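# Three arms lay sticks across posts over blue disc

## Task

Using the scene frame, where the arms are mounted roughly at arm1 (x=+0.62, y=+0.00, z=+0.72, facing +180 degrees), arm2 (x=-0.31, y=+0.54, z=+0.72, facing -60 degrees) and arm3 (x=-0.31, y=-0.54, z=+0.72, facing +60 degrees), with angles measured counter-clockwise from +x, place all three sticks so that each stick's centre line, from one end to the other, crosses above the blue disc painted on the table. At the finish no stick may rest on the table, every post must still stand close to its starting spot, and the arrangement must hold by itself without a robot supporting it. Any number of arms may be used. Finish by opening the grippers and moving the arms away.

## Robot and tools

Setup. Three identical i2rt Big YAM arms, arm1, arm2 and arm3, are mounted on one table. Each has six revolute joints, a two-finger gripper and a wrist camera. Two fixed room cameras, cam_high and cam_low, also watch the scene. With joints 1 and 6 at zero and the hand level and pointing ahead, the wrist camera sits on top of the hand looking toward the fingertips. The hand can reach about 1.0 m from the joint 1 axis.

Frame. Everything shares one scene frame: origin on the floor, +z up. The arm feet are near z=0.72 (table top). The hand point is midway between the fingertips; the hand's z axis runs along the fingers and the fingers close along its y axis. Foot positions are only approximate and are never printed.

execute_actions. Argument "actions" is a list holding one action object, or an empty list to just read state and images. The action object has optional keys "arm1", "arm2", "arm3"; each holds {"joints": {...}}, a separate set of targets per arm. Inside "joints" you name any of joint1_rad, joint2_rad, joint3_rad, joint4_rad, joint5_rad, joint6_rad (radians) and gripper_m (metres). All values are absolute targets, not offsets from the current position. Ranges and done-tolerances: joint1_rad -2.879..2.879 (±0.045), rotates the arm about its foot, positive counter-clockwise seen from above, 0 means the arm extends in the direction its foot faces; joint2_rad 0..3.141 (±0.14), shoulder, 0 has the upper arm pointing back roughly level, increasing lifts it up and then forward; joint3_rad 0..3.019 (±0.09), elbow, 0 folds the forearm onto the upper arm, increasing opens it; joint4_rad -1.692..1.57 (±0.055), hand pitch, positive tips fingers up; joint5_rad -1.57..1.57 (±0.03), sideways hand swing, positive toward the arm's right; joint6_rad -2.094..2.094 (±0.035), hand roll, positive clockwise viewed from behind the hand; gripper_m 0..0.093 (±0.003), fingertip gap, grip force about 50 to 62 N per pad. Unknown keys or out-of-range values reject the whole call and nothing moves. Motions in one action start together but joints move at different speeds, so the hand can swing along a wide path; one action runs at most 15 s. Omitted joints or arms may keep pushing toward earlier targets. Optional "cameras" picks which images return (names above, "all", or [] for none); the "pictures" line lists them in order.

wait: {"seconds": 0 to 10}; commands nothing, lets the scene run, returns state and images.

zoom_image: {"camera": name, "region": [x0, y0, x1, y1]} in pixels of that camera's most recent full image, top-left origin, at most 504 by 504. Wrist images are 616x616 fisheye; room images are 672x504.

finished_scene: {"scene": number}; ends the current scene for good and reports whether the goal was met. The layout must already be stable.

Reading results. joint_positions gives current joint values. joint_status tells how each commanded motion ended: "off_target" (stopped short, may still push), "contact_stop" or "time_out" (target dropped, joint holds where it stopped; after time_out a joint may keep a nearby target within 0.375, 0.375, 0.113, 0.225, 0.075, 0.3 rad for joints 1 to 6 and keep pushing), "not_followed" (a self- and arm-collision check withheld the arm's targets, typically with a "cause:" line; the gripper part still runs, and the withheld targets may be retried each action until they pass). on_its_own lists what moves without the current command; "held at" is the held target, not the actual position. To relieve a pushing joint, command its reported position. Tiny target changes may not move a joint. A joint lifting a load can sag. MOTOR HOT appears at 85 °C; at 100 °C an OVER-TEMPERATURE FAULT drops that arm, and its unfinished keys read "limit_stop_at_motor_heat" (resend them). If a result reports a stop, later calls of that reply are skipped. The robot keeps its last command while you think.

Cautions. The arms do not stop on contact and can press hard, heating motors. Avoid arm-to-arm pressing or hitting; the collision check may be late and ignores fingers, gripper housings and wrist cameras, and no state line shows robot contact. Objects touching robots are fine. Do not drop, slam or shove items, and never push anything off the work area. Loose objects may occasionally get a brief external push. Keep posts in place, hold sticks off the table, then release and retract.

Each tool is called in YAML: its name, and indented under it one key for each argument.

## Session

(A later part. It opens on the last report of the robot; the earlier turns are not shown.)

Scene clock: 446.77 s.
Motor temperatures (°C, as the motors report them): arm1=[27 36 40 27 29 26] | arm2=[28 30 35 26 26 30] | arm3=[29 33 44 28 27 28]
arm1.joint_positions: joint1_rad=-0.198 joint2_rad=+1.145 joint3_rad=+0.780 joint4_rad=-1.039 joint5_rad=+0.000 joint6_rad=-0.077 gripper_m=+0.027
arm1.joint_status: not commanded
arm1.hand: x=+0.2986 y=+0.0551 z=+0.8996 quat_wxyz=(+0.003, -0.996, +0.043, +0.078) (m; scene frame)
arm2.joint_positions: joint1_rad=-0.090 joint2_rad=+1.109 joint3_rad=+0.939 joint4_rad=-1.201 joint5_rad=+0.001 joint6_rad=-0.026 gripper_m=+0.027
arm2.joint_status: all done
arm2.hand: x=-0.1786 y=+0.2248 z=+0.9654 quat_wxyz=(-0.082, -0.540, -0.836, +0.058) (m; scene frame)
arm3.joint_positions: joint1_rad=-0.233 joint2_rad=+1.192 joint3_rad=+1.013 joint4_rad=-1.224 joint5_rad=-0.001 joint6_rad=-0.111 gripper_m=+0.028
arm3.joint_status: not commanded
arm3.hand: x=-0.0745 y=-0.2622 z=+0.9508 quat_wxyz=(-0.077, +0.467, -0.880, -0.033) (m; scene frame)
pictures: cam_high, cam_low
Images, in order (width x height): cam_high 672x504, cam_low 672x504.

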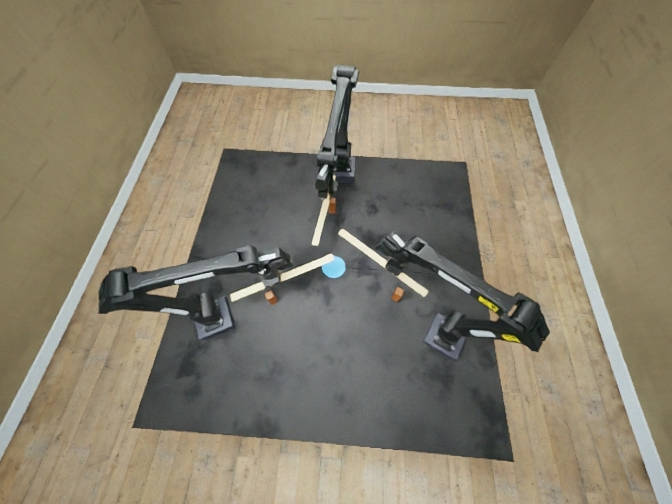

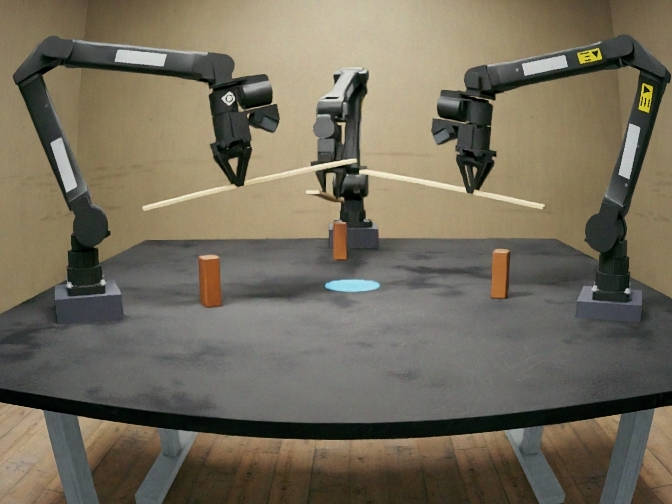

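execute_actions:
  actions:
    - {"arm1":{"joints":{"joint2_rad":1.432,"joint3_rad":1.057,"joint4_rad":-0.985}},"arm2":{"joints":{"joint2_rad":1.493,"joint3_rad":1.122,"joint4_rad":-0.99}},"arm3":{"joints":{"joint2_rad":1.468,"joint3_rad":1.166,"joint4_rad":-1.045}}}

Scene clock: 477.20 s.
Motor temperatures (°C, as the motors report them): arm1=[27 35 41 27 29 26] | arm2=[28 30 37 26 26 30] | arm3=[29 32 46 28 27 28]
arm1.joint_positions: joint1_rad=-0.198 joint2_rad=+1.436 joint3_rad=+1.016 joint4_rad=-0.991 joint5_rad=+0.000 joint6_rad=-0.077 gripper_m=+0.027
arm1.joint_status: all done
arm1.hand: x=+0.1987 y=+0.0714 z=+0.8901 quat_wxyz=(+0.003, -0.996, +0.043, +0.075) (m; scene frame)
arm2.joint_positions: joint1_rad=-0.090 joint2_rad=+1.500 joint3_rad=+1.089 joint4_rad=-0.999 joint5_rad=+0.001 joint6_rad=-0.026 gripper_m=+0.027
arm2.joint_status: all done
arm2.hand: x=-0.1349 y=+0.1203 z=+0.8888 quat_wxyz=(-0.066, -0.541, -0.837, +0.047) (m; scene frame)
arm3.joint_positions: joint1_rad=-0.233 joint2_rad=+1.487 joint3_rad=+1.133 joint4_rad=-1.056 joint5_rad=-0.001 joint6_rad=-0.111 gripper_m=+0.028
arm3.joint_status: all done
arm3.hand: x=-0.0139 y=-0.1907 z=+0.8922 quat_wxyz=(-0.074, +0.467, -0.880, -0.032) (m; scene frame)
pictures: arm1_cam_wrist, arm2_cam_wrist, arm3_cam_wrist, cam_high, cam_low
Images, in order (width x height): arm1_cam_wrist 616x616, arm2_cam_wrist 616x616, arm3_cam_wrist 616x616, cam_high 672x504, cam_low 672x504.

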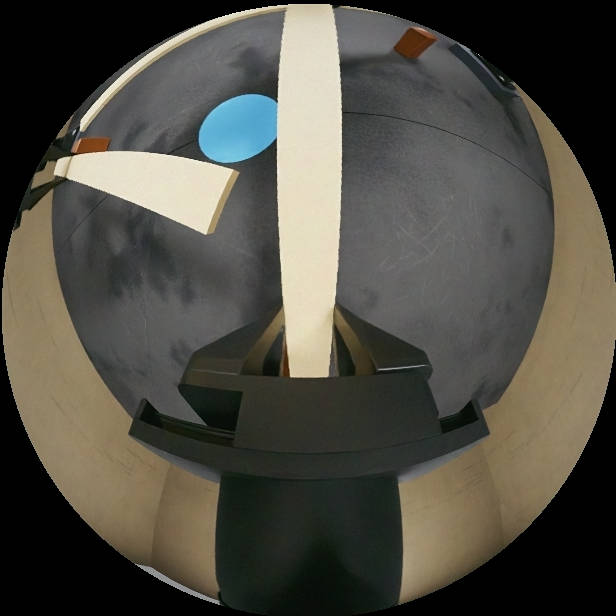

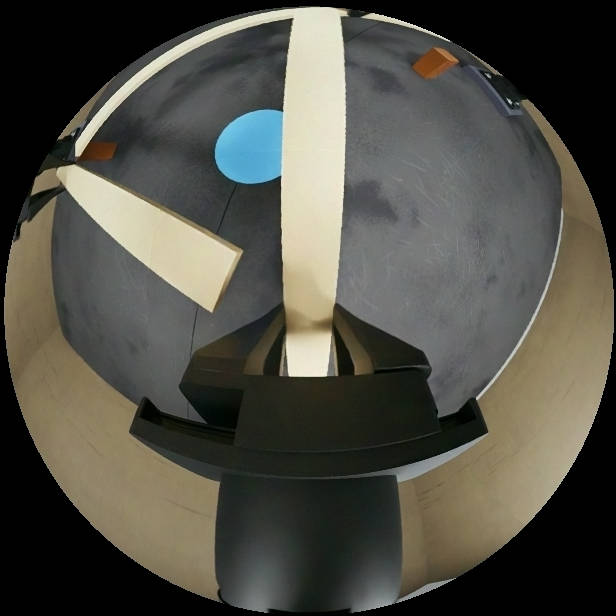

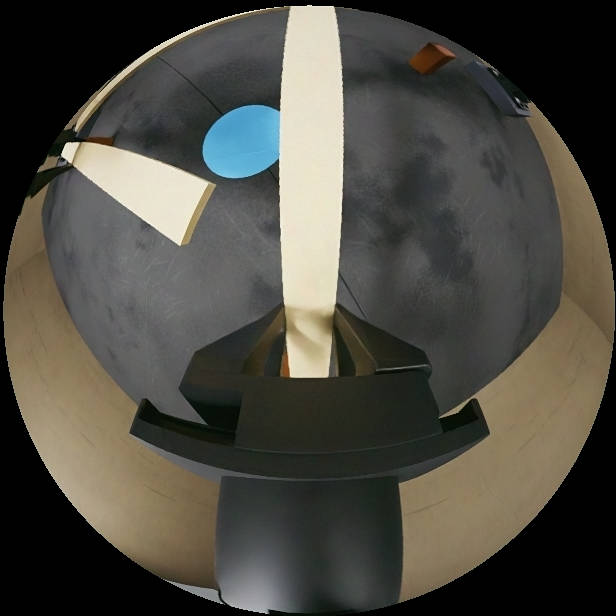

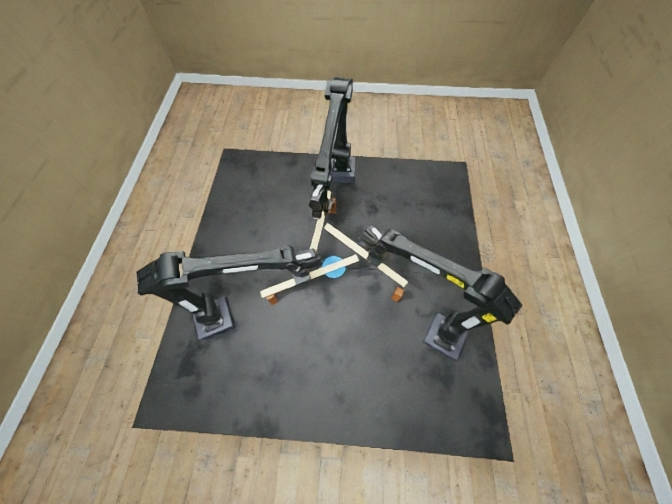

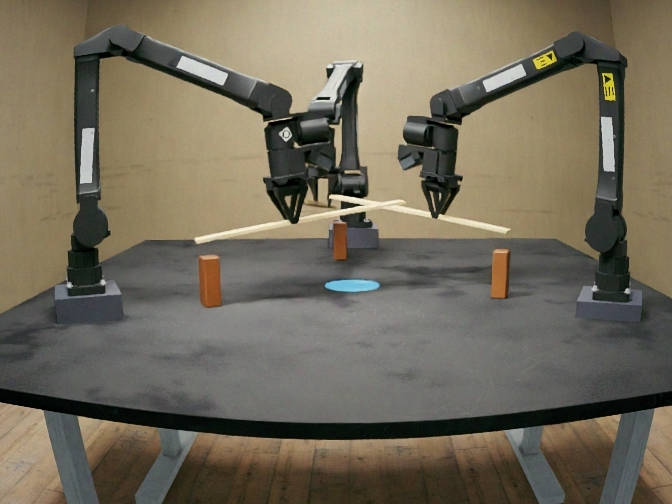

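execute_actions:
  actions:
    - {"arm1":{"joints":{"joint1_rad":-0.12,"joint3_rad":1.08}},"arm2":{"joints":{"joint1_rad":-0.008,"joint3_rad":1.14}},"arm3":{"joints":{"joint1_rad":-0.15,"joint3_rad":1.185}}}

Scene clock: 489.13 s.
Motor temperatures (°C, as the motors report them): arm1=[27 35 43 27 29 26] | arm2=[28 30 38 26 26 30] | arm3=[29 33 47 28 27 28]
arm1.joint_positions: joint1_rad=-0.116 joint2_rad=+1.436 joint3_rad=+1.032 joint4_rad=-0.991 joint5_rad=+0.000 joint6_rad=-0.074 gripper_m=+0.027
arm1.joint_status: all done
arm1.hand: x=+0.1882 y=+0.0372 z=+0.8966 quat_wxyz=(+0.000, -0.997, +0.004, +0.083) (m; scene frame)
arm2.joint_positions: joint1_rad=-0.001 joint2_rad=+1.497 joint3_rad=+1.089 joint4_rad=-0.999 joint5_rad=+0.001 joint6_rad=-0.024 gripper_m=+0.027
arm2.joint_status: all done
arm2.hand: x=-0.0988 y=+0.1373 z=+0.8900 quat_wxyz=(-0.069, -0.504, -0.860, +0.045) (m; scene frame)
arm3.joint_positions: joint1_rad=-0.145 joint2_rad=+1.487 joint3_rad=+1.134 joint4_rad=-1.056 joint5_rad=-0.001 joint6_rad=-0.105 gripper_m=+0.028
arm3.joint_status: all done
arm3.hand: x=-0.0454 y=-0.1659 z=+0.8925 quat_wxyz=(-0.072, +0.503, -0.860, -0.035) (m; scene frame)
pictures: arm1_cam_wrist, arm2_cam_wrist, arm3_cam_wrist, cam_high, cam_low
Images, in order (width x height): arm1_cam_wrist 616x616, arm2_cam_wrist 616x616, arm3_cam_wrist 616x616, cam_high 672x504, cam_low 672x504.

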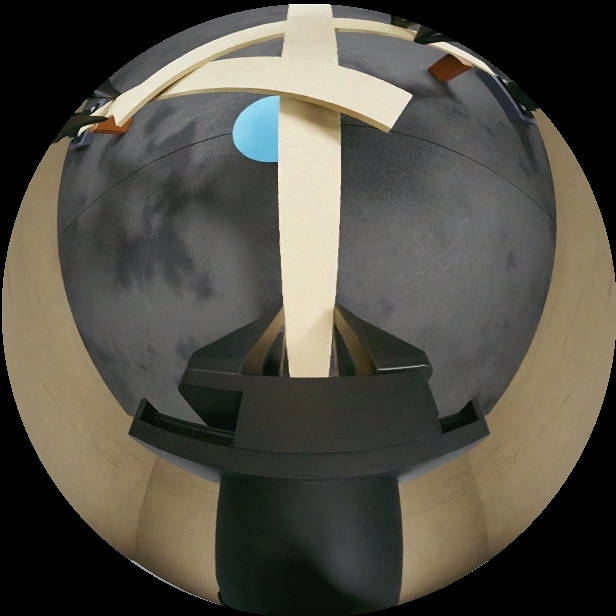

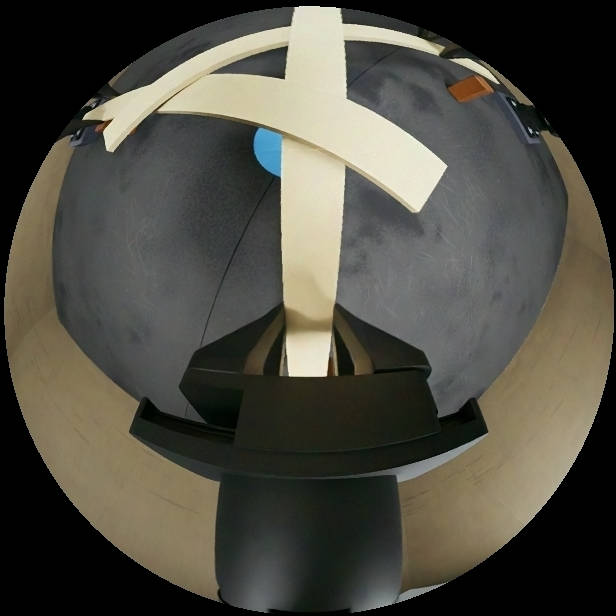

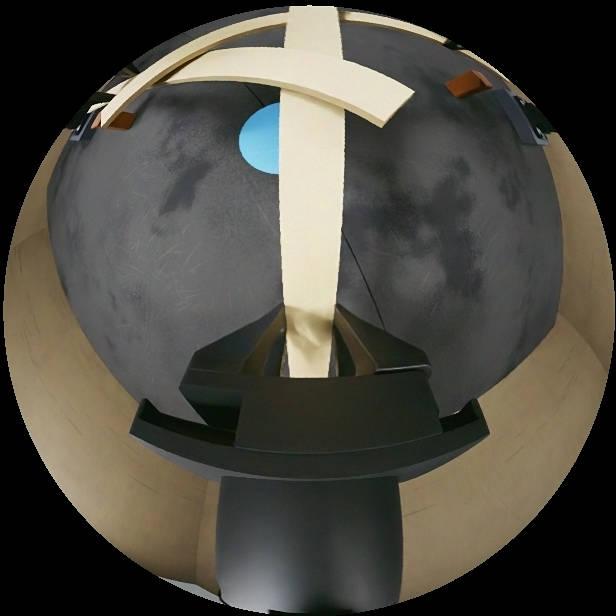

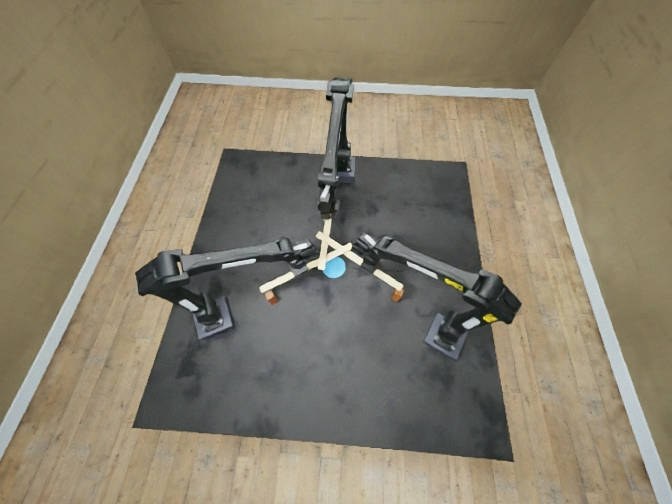

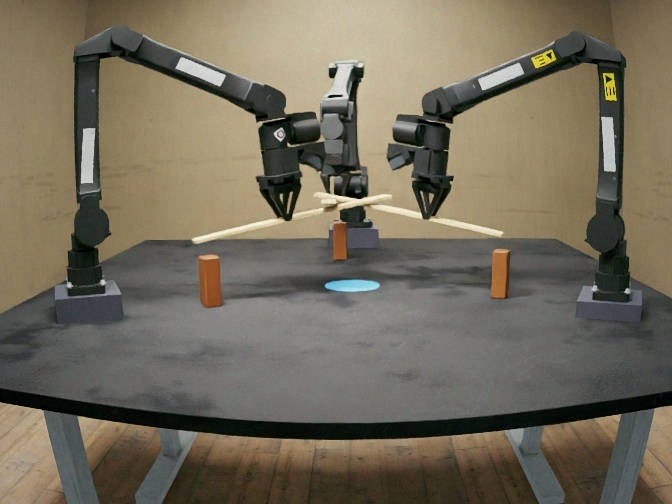

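zoom_image:
  camera: "cam_high"
  region: [250, 180, 420, 320]

zoom_image:
  camera: "cam_low"
  region: [170, 160, 530, 320]

Region (250, 180, 420, 320) of cam_high's 672x504 image, scaled by 2.965, with more detail than that image has; it fills the top 415 rows of this view, and the rest is white.

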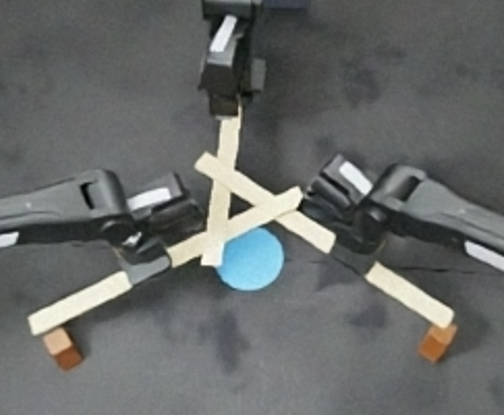

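Region (170, 160, 530, 320) of cam_low's 672x504 image, scaled by 1.400, with more detail than that image has.

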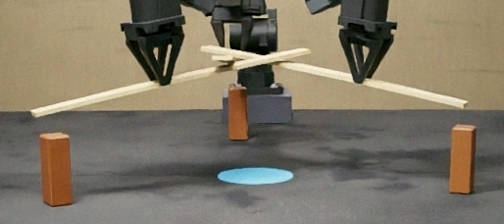

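zoom_image:
  camera: "arm2_cam_wrist"
  region: [260, 300, 360, 390]

zoom_image:
  camera: "arm1_cam_wrist"
  region: [260, 300, 360, 390]

zoom_image:
  camera: "arm3_cam_wrist"
  region: [260, 300, 360, 390]

Region (260, 300, 360, 390) of arm2_cam_wrist's 616x616 image, scaled by 5.040, with more detail than that image has; it fills the top 454 rows of this view, and the rest is white.

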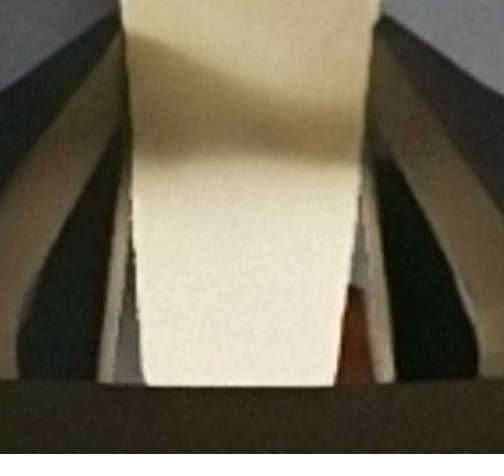

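Region (260, 300, 360, 390) of arm1_cam_wrist's 616x616 image, scaled by 5.040, with more detail than that image has; it fills the top 454 rows of this view, and the rest is white.

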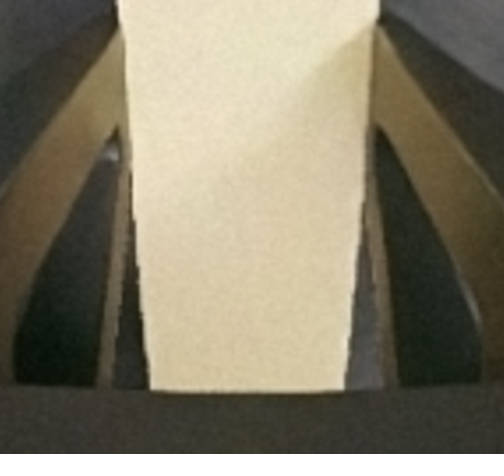

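Region (260, 300, 360, 390) of arm3_cam_wrist's 616x616 image, scaled by 5.040, with more detail than that image has; it fills the top 454 rows of this view, and the rest is white.

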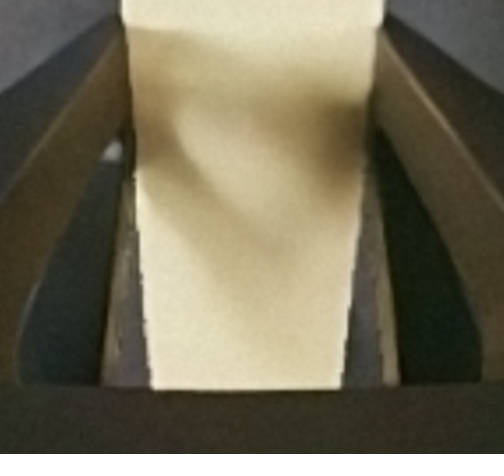

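execute_actions:
  actions:
    - {"arm1":{"joints":{"joint2_rad":1.495}},"arm2":{"joints":{"joint1_rad":-0.041,"joint6_rad":-0.112,"joint2_rad":1.55}},"arm3":{"joints":{"joint2_rad":1.525,"joint3_rad":1.105}}}

zoom_image:
  camera: "cam_high"
  region: [250, 180, 420, 320]

zoom_image:
  camera: "cam_low"
  region: [170, 160, 530, 320]

Scene clock: 548.67 s.
Motor temperatures (°C, as the motors report them): arm1=[27 35 47 27 29 26] | arm2=[28 31 43 26 26 30] | arm3=[29 33 51 28 27 28]
arm1.joint_positions: joint1_rad=-0.116 joint2_rad=+1.498 joint3_rad=+1.032 joint4_rad=-0.991 joint5_rad=+0.000 joint6_rad=-0.072 gripper_m=+0.027
arm1.joint_status: all done
arm1.hand: x=+0.1897 y=+0.0368 z=+0.8715 quat_wxyz=(-0.002, -0.999, +0.005, +0.052) (m; scene frame)
arm2.joint_positions: joint1_rad=-0.040 joint2_rad=+1.545 joint3_rad=+1.093 joint4_rad=-0.999 joint5_rad=+0.001 joint6_rad=-0.093 gripper_m=+0.027
arm2.joint_status: all done
arm2.hand: x=-0.1142 y=+0.1286 z=+0.8711 quat_wxyz=(-0.048, -0.492, -0.869, +0.037) (m; scene frame)
arm3.joint_positions: joint1_rad=-0.145 joint2_rad=+1.516 joint3_rad=+1.100 joint4_rad=-1.052 joint5_rad=-0.001 joint6_rad=-0.105 gripper_m=+0.028
arm3.joint_status: all done
arm3.hand: x=-0.0527 y=-0.1757 z=+0.8671 quat_wxyz=(-0.046, +0.504, -0.862, -0.023) (m; scene frame)
pictures: arm1_cam_wrist, arm2_cam_wrist, arm3_cam_wrist, cam_high, cam_low
Images, in order (width x height): arm1_cam_wrist 616x616, arm2_cam_wrist 616x616, arm3_cam_wrist 616x616, cam_high 672x504, cam_low 672x504.

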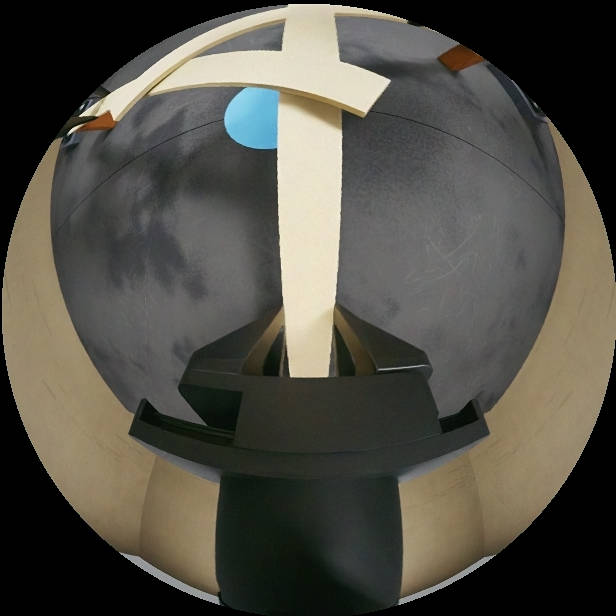

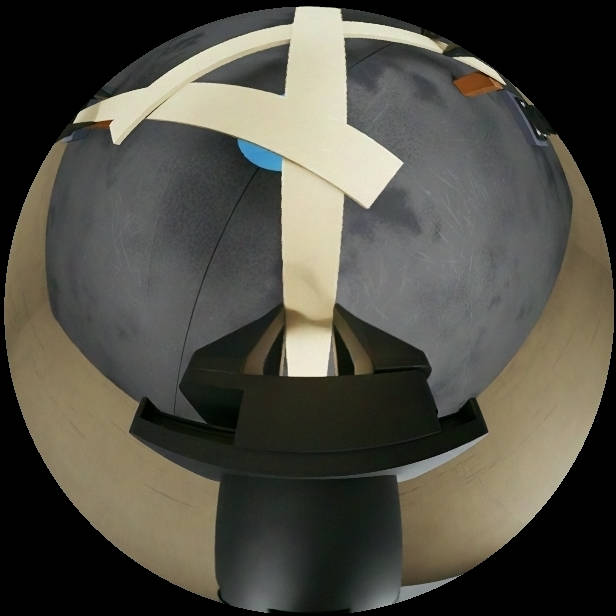

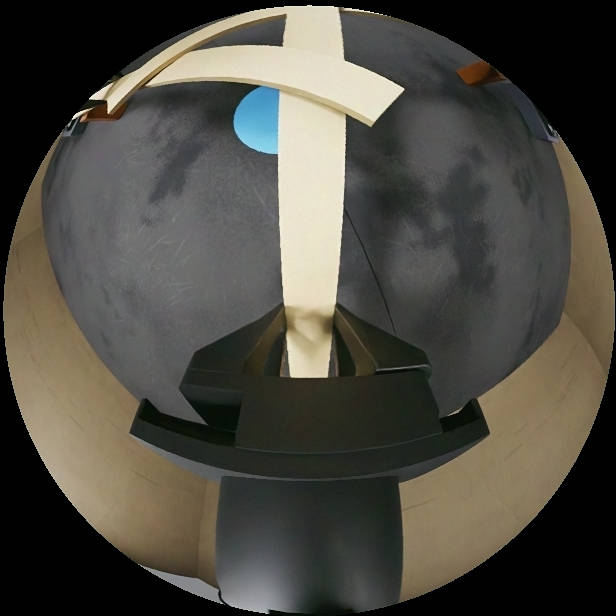

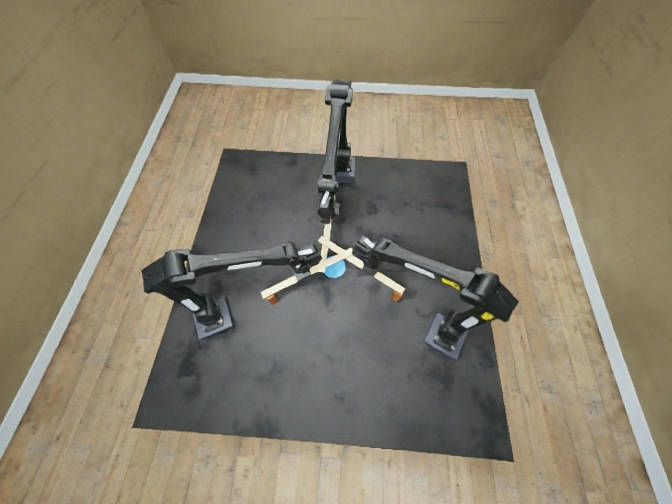

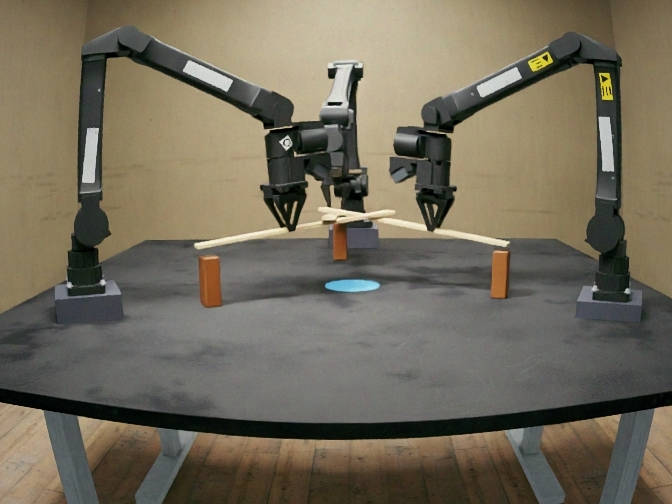

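Region (250, 180, 420, 320) of cam_high's 672x504 image, scaled by 2.965, with more detail than that image has; it fills the top 415 rows of this view, and the rest is white.

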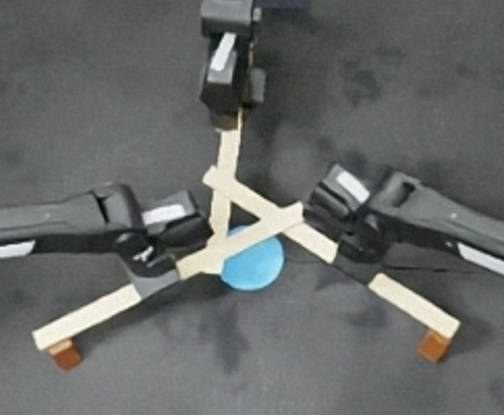

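Region (170, 160, 530, 320) of cam_low's 672x504 image, scaled by 1.400, with more detail than that image has.

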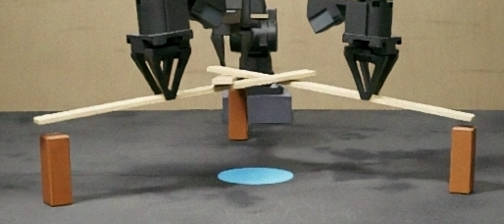

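execute_actions:
  actions:
    - {"arm1":{"joints":{"joint1_rad":-0.1,"joint2_rad":1.545,"joint4_rad":-0.944}},"arm2":{"joints":{"joint2_rad":1.596,"joint4_rad":-0.952}},"arm3":{"joints":{"joint2_rad":1.545,"joint4_rad":-1.025}}}

zoom_image:
  camera: "cam_high"
  region: [250, 180, 420, 320]

zoom_image:
  camera: "cam_low"
  region: [170, 160, 530, 320]

Scene clock: 570.30 s.
Motor temperatures (°C, as the motors report them): arm1=[27 36 47 27 29 26] | arm2=[28 31 43 26 26 30] | arm3=[29 33 47 28 27 28]
arm1.joint_positions: joint1_rad=-0.111 joint2_rad=+1.545 joint3_rad=+1.032 joint4_rad=-0.960 joint5_rad=+0.001 joint6_rad=-0.069 gripper_m=+0.027
arm1.joint_status: all done
arm1.hand: x=+0.1839 y=+0.0349 z=+0.8529 quat_wxyz=(-0.003, -0.999, +0.004, +0.045) (m; scene frame)
arm2.joint_positions: joint1_rad=-0.040 joint2_rad=+1.581 joint3_rad=+1.094 joint4_rad=-0.966 joint5_rad=+0.002 joint6_rad=-0.099 gripper_m=+0.027
arm2.joint_status: all done
arm2.hand: x=-0.1113 y=+0.1222 z=+0.8569 quat_wxyz=(-0.047, -0.489, -0.870, +0.036) (m; scene frame)
arm3.joint_positions: joint1_rad=-0.146 joint2_rad=+1.535 joint3_rad=+1.099 joint4_rad=-1.038 joint5_rad=+0.000 joint6_rad=-0.105 gripper_m=+0.028
arm3.joint_status: all done
arm3.hand: x=-0.0509 y=-0.1741 z=+0.8592 quat_wxyz=(-0.043, +0.504, -0.863, -0.022) (m; scene frame)
pictures: arm1_cam_wrist, arm2_cam_wrist, arm3_cam_wrist, cam_high, cam_low
Images, in order (width x height): arm1_cam_wrist 616x616, arm2_cam_wrist 616x616, arm3_cam_wrist 616x616, cam_high 672x504, cam_low 672x504.

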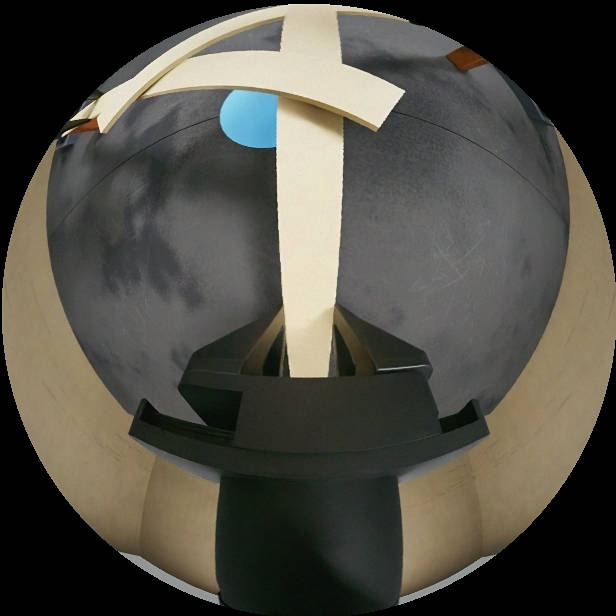

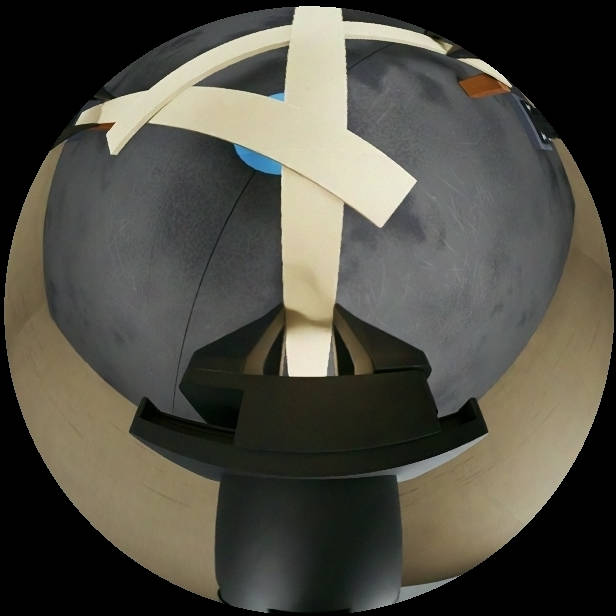

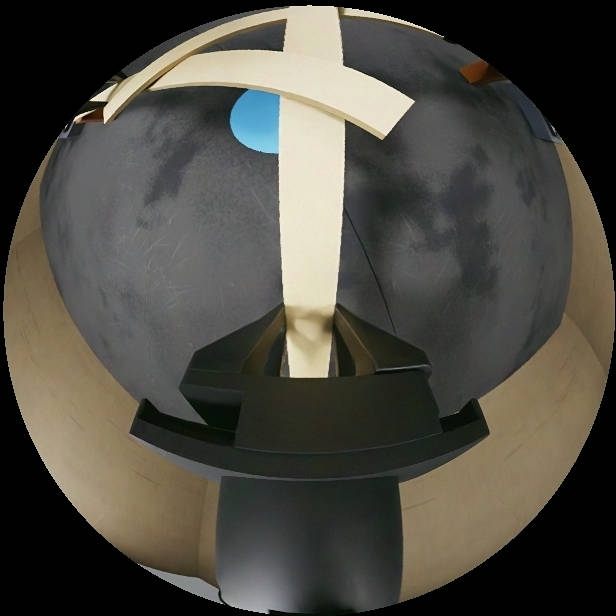

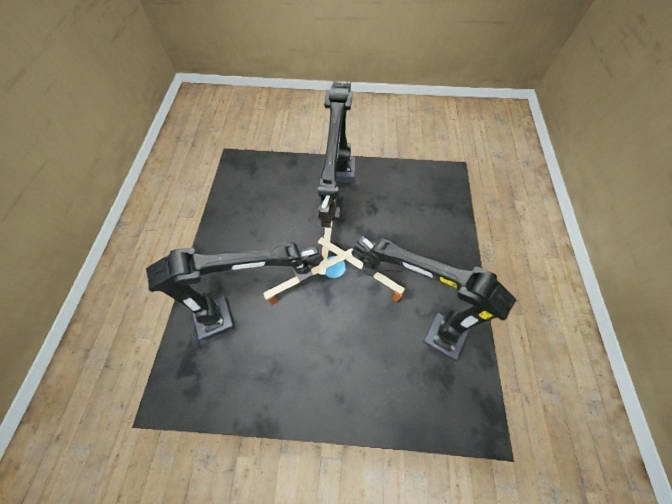

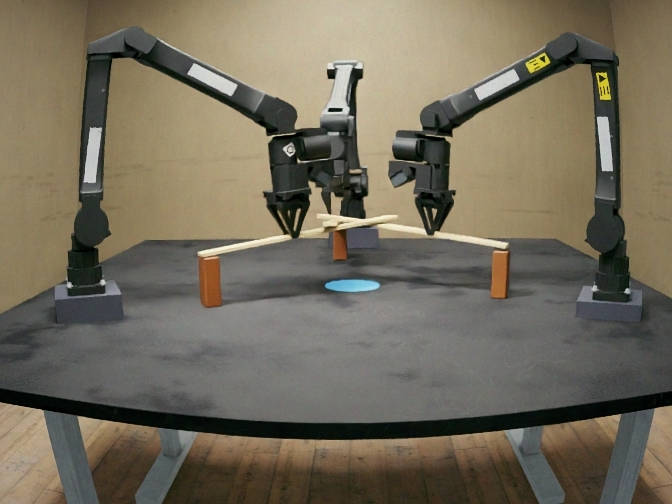

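Region (250, 180, 420, 320) of cam_high's 672x504 image, scaled by 2.965, with more detail than that image has; it fills the top 415 rows of this view, and the rest is white.

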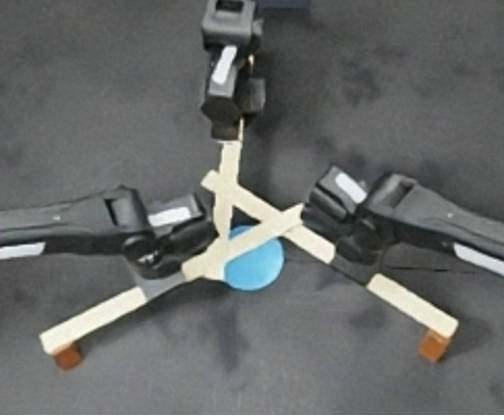

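Region (170, 160, 530, 320) of cam_low's 672x504 image, scaled by 1.400, with more detail than that image has.

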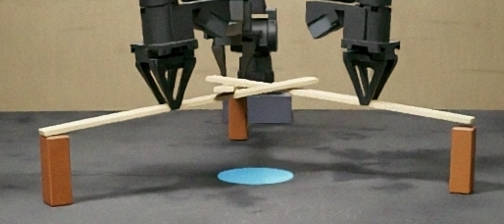

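zoom_image:
  camera: "arm2_cam_wrist"
  region: [50, 70, 170, 170]

zoom_image:
  camera: "arm3_cam_wrist"
  region: [400, 10, 540, 120]

zoom_image:
  camera: "cam_low"
  region: [290, 190, 410, 270]

Region (50, 70, 170, 170) of arm2_cam_wrist's 616x616 image, scaled by 4.200, with more detail than that image has.

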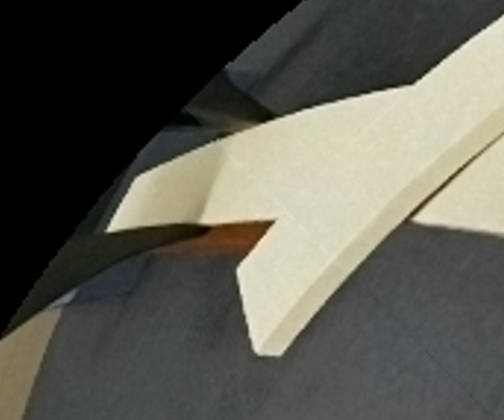

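Region (400, 10, 540, 120) of arm3_cam_wrist's 616x616 image, scaled by 3.600, with more detail than that image has; it fills the top 396 rows of this view, and the rest is white.

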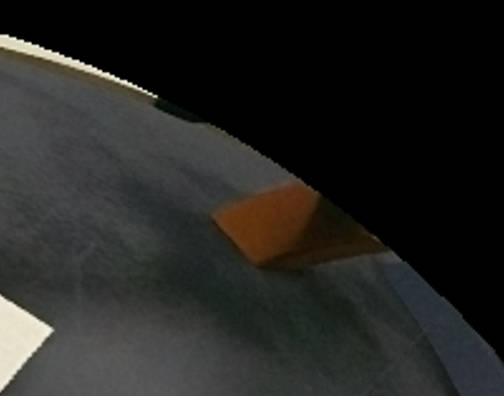

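Region (290, 190, 410, 270) of cam_low's 672x504 image, scaled by 4.200, with more detail than that image has.

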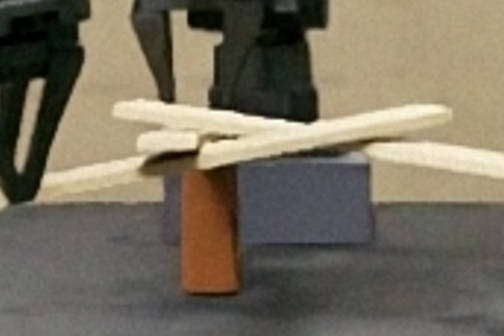

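execute_actions:
  actions:
    - {"arm1":{"joints":{"joint1_rad":-0.08}}}
  cameras: ["arm1_cam_wrist","cam_low"]

Scene clock: 592.00 s.
Motor temperatures (°C, as the motors report them): arm1=[27 36 47 27 29 26] | arm2=[28 31 43 26 26 30] | arm3=[29 32 46 28 27 28]
arm1.joint_positions: joint1_rad=-0.098 joint2_rad=+1.545 joint3_rad=+1.032 joint4_rad=-0.958 joint5_rad=+0.005 joint6_rad=-0.053 gripper_m=+0.027
arm1.joint_status: all done
arm1.hand: x=+0.1832 y=+0.0303 z=+0.8530 quat_wxyz=(-0.002, -0.999, +0.006, +0.045) (m; scene frame)
arm2.joint_positions: joint1_rad=-0.040 joint2_rad=+1.581 joint3_rad=+1.094 joint4_rad=-0.965 joint5_rad=+0.002 joint6_rad=-0.099 gripper_m=+0.027
arm2.joint_status: not commanded
arm2.hand: x=-0.1111 y=+0.1218 z=+0.8570 quat_wxyz=(-0.048, -0.489, -0.870, +0.037) (m; scene frame)
arm3.joint_positions: joint1_rad=-0.146 joint2_rad=+1.535 joint3_rad=+1.099 joint4_rad=-1.038 joint5_rad=+0.000 joint6_rad=-0.104 gripper_m=+0.028
arm3.joint_status: not commanded
arm3.hand: x=-0.0507 y=-0.1742 z=+0.8592 quat_wxyz=(-0.043, +0.503, -0.863, -0.022) (m; scene frame)
pictures: arm1_cam_wrist, cam_low
Images, in order (width x height): arm1_cam_wrist 616x616, cam_low 672x504.

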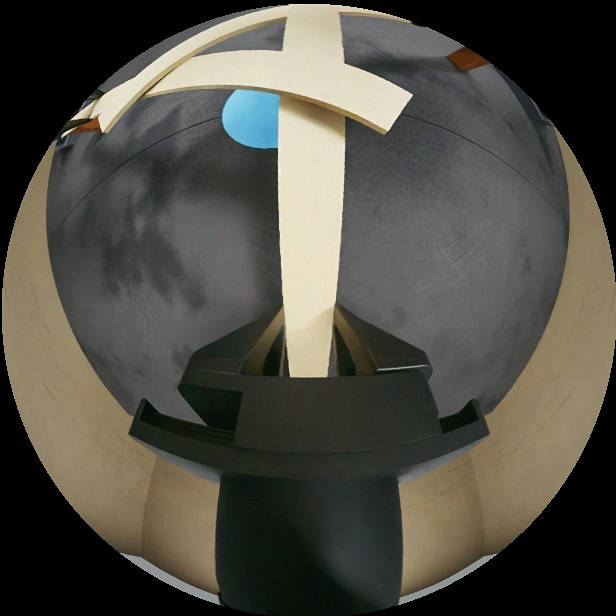

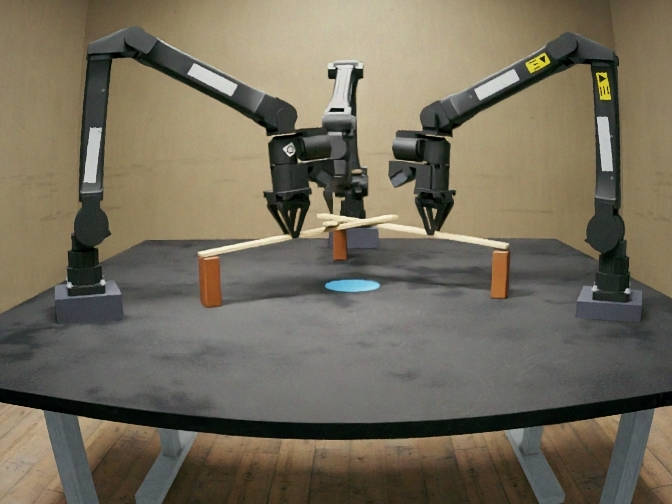

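execute_actions:
  actions:
    - {"arm1":{"joints":{"joint1_rad":-0.098,"gripper_m":0.07}},"arm2":{"joints":{"gripper_m":0.07}},"arm3":{"joints":{"gripper_m":0.07}}}
  cameras: ["cam_low"]

execute_actions:
  actions:
    - {"arm1":{"joints":{"joint2_rad":1.0}},"arm2":{"joints":{"joint2_rad":1.0}},"arm3":{"joints":{"joint2_rad":1.0}}}

zoom_image:
  camera: "cam_high"
  region: [250, 180, 420, 320]

Scene clock: 603.87 s.
Motor temperatures (°C, as the motors report them): arm1=[27 36 48 27 29 26] | arm2=[28 31 44 26 26 30] | arm3=[29 32 46 28 27 28]
arm1.joint_positions: joint1_rad=-0.099 joint2_rad=+1.545 joint3_rad=+1.036 joint4_rad=-0.957 joint5_rad=+0.002 joint6_rad=-0.063 gripper_m=+0.070
arm1.joint_status: all done
arm1.hand: x=+0.1812 y=+0.0301 z=+0.8544 quat_wxyz=(-0.003, -0.999, +0.001, +0.048) (m; scene frame)
arm2.joint_positions: joint1_rad=-0.040 joint2_rad=+1.581 joint3_rad=+1.094 joint4_rad=-0.965 joint5_rad=+0.002 joint6_rad=-0.104 gripper_m=+0.070
arm2.joint_status: all done
arm2.hand: x=-0.1111 y=+0.1218 z=+0.8570 quat_wxyz=(-0.048, -0.487, -0.872, +0.037) (m; scene frame)
arm3.joint_positions: joint1_rad=-0.146 joint2_rad=+1.535 joint3_rad=+1.099 joint4_rad=-1.038 joint5_rad=+0.000 joint6_rad=-0.104 gripper_m=+0.070
arm3.joint_status: all done
arm3.hand: x=-0.0507 y=-0.1742 z=+0.8592 quat_wxyz=(-0.043, +0.503, -0.863, -0.022) (m; scene frame)
pictures: cam_low
Images, in order (width x height): cam_low 672x504.

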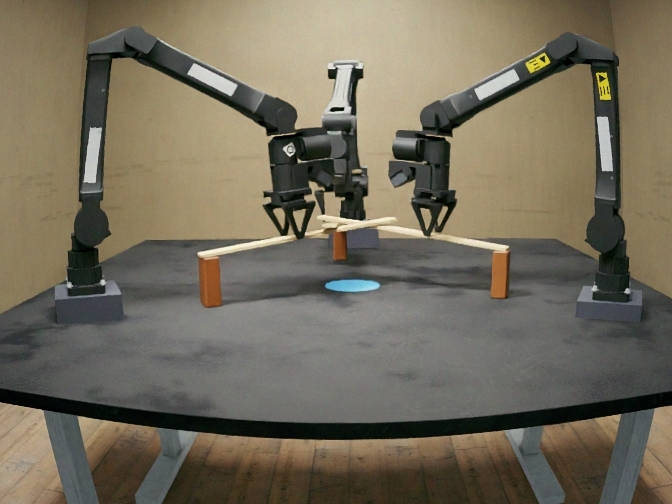

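Scene clock: 605.33 s.
Motor temperatures (°C, as the motors report them): arm1=[27 36 48 27 29 26] | arm2=[28 31 44 26 26 30] | arm3=[29 32 47 28 27 28]
arm1.joint_positions: joint1_rad=-0.099 joint2_rad=+0.991 joint3_rad=+1.049 joint4_rad=-0.956 joint5_rad=+0.002 joint6_rad=-0.063 gripper_m=+0.070
arm1.joint_status: all done
arm1.hand: x=+0.2125 y=+0.0312 z=+1.0888 quat_wxyz=(+0.015, -0.945, +0.003, +0.325) (m; scene frame)
arm2.joint_positions: joint1_rad=-0.040 joint2_rad=+0.995 joint3_rad=+1.108 joint4_rad=-0.963 joint5_rad=+0.002 joint6_rad=-0.104 gripper_m=+0.070
arm2.joint_status: all done
arm2.hand: x=-0.1304 y=+0.1641 z=+1.1145 quat_wxyz=(-0.287, -0.456, -0.817, +0.205) (m; scene frame)
arm3.joint_positions: joint1_rad=-0.146 joint2_rad=+0.994 joint3_rad=+1.089 joint4_rad=-1.037 joint5_rad=+0.000 joint6_rad=-0.104 gripper_m=+0.070
arm3.joint_status: all done
arm3.hand: x=-0.0782 y=-0.2143 z=+1.0760 quat_wxyz=(-0.281, +0.479, -0.822, -0.129) (m; scene frame)
pictures: arm1_cam_wrist, arm2_cam_wrist, arm3_cam_wrist, cam_high, cam_low
Images, in order (width x height): arm1_cam_wrist 616x616, arm2_cam_wrist 616x616, arm3_cam_wrist 616x616, cam_high 672x504, cam_low 672x504.

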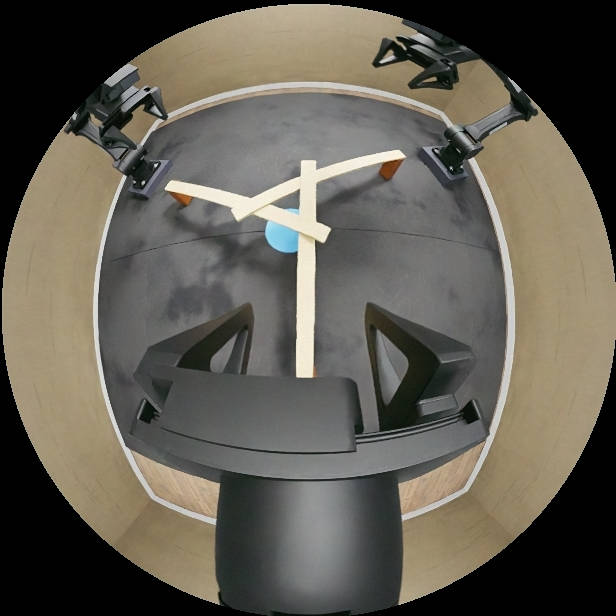

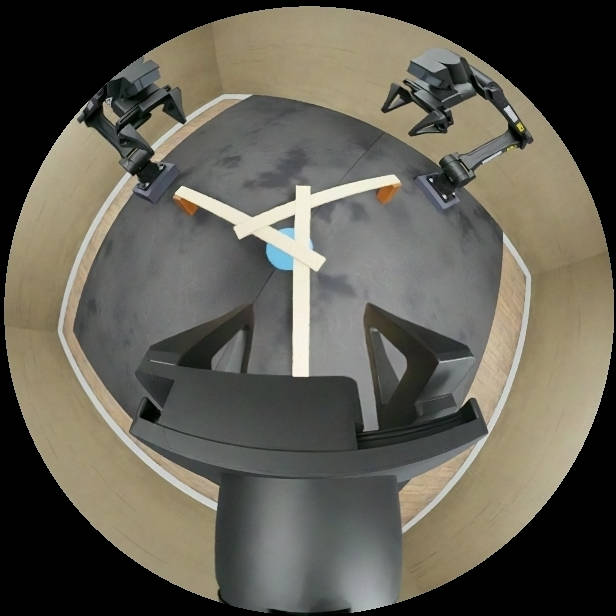

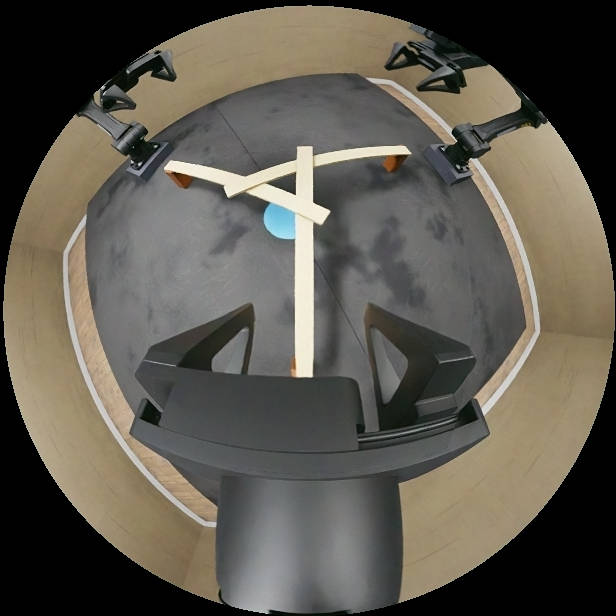

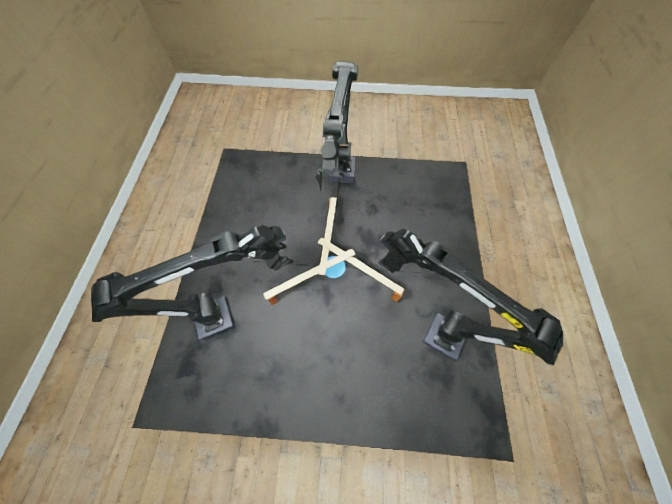

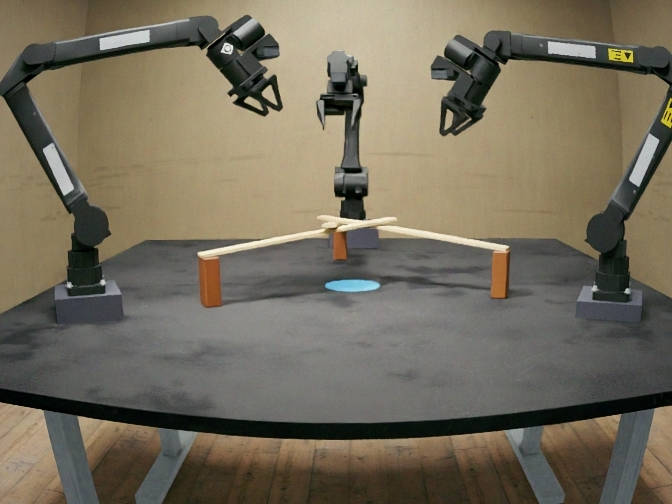

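Region (250, 180, 420, 320) of cam_high's 672x504 image, scaled by 2.965, with more detail than that image has; it fills the top 415 rows of this view, and the rest is white.

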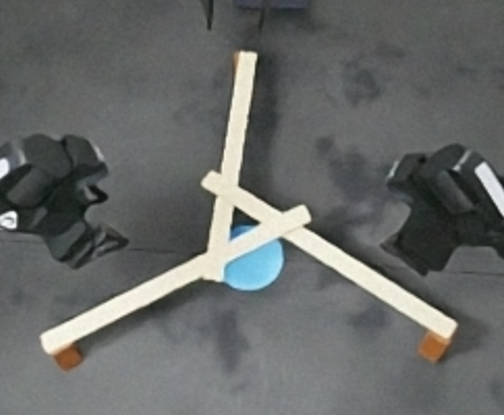

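zoom_image:
  camera: "arm1_cam_wrist"
  region: [230, 150, 370, 290]

zoom_image:
  camera: "arm3_cam_wrist"
  region: [230, 130, 370, 270]

zoom_image:
  camera: "cam_high"
  region: [300, 190, 370, 290]

Region (230, 150, 370, 290) of arm1_cam_wrist's 616x616 image, scaled by 3.600, with more detail than that image has.

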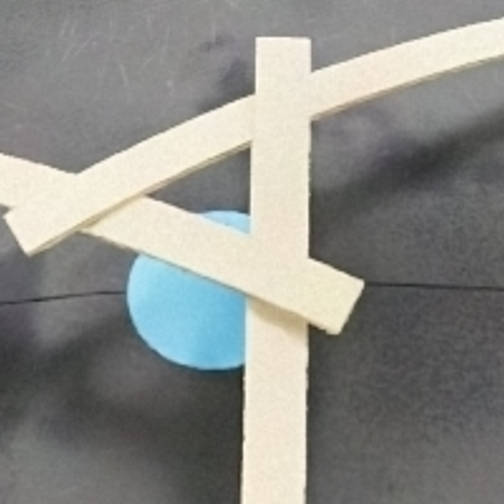

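Region (230, 130, 370, 270) of arm3_cam_wrist's 616x616 image, scaled by 3.600, with more detail than that image has.

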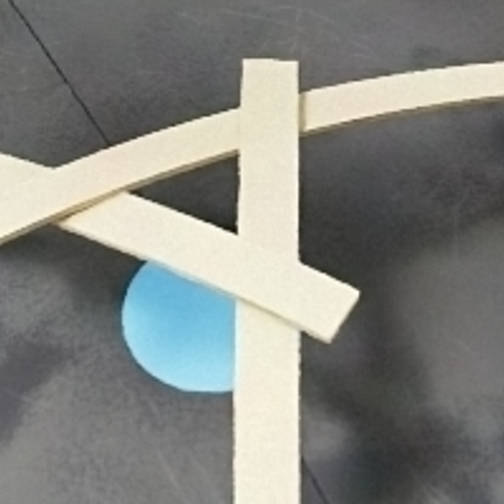

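Region (300, 190, 370, 290) of cam_high's 672x504 image, scaled by 5.040, with more detail than that image has; it fills the left 353 columns of this view, and the rest is white.

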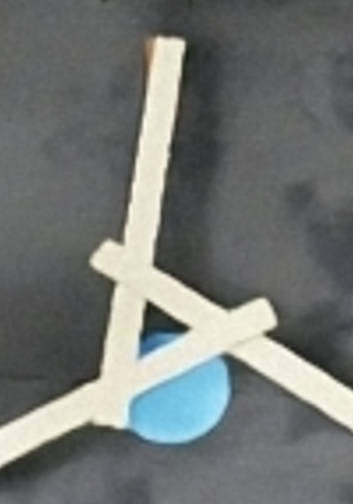

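finished_scene:
  scene: 1

The scene is finished: the task was done.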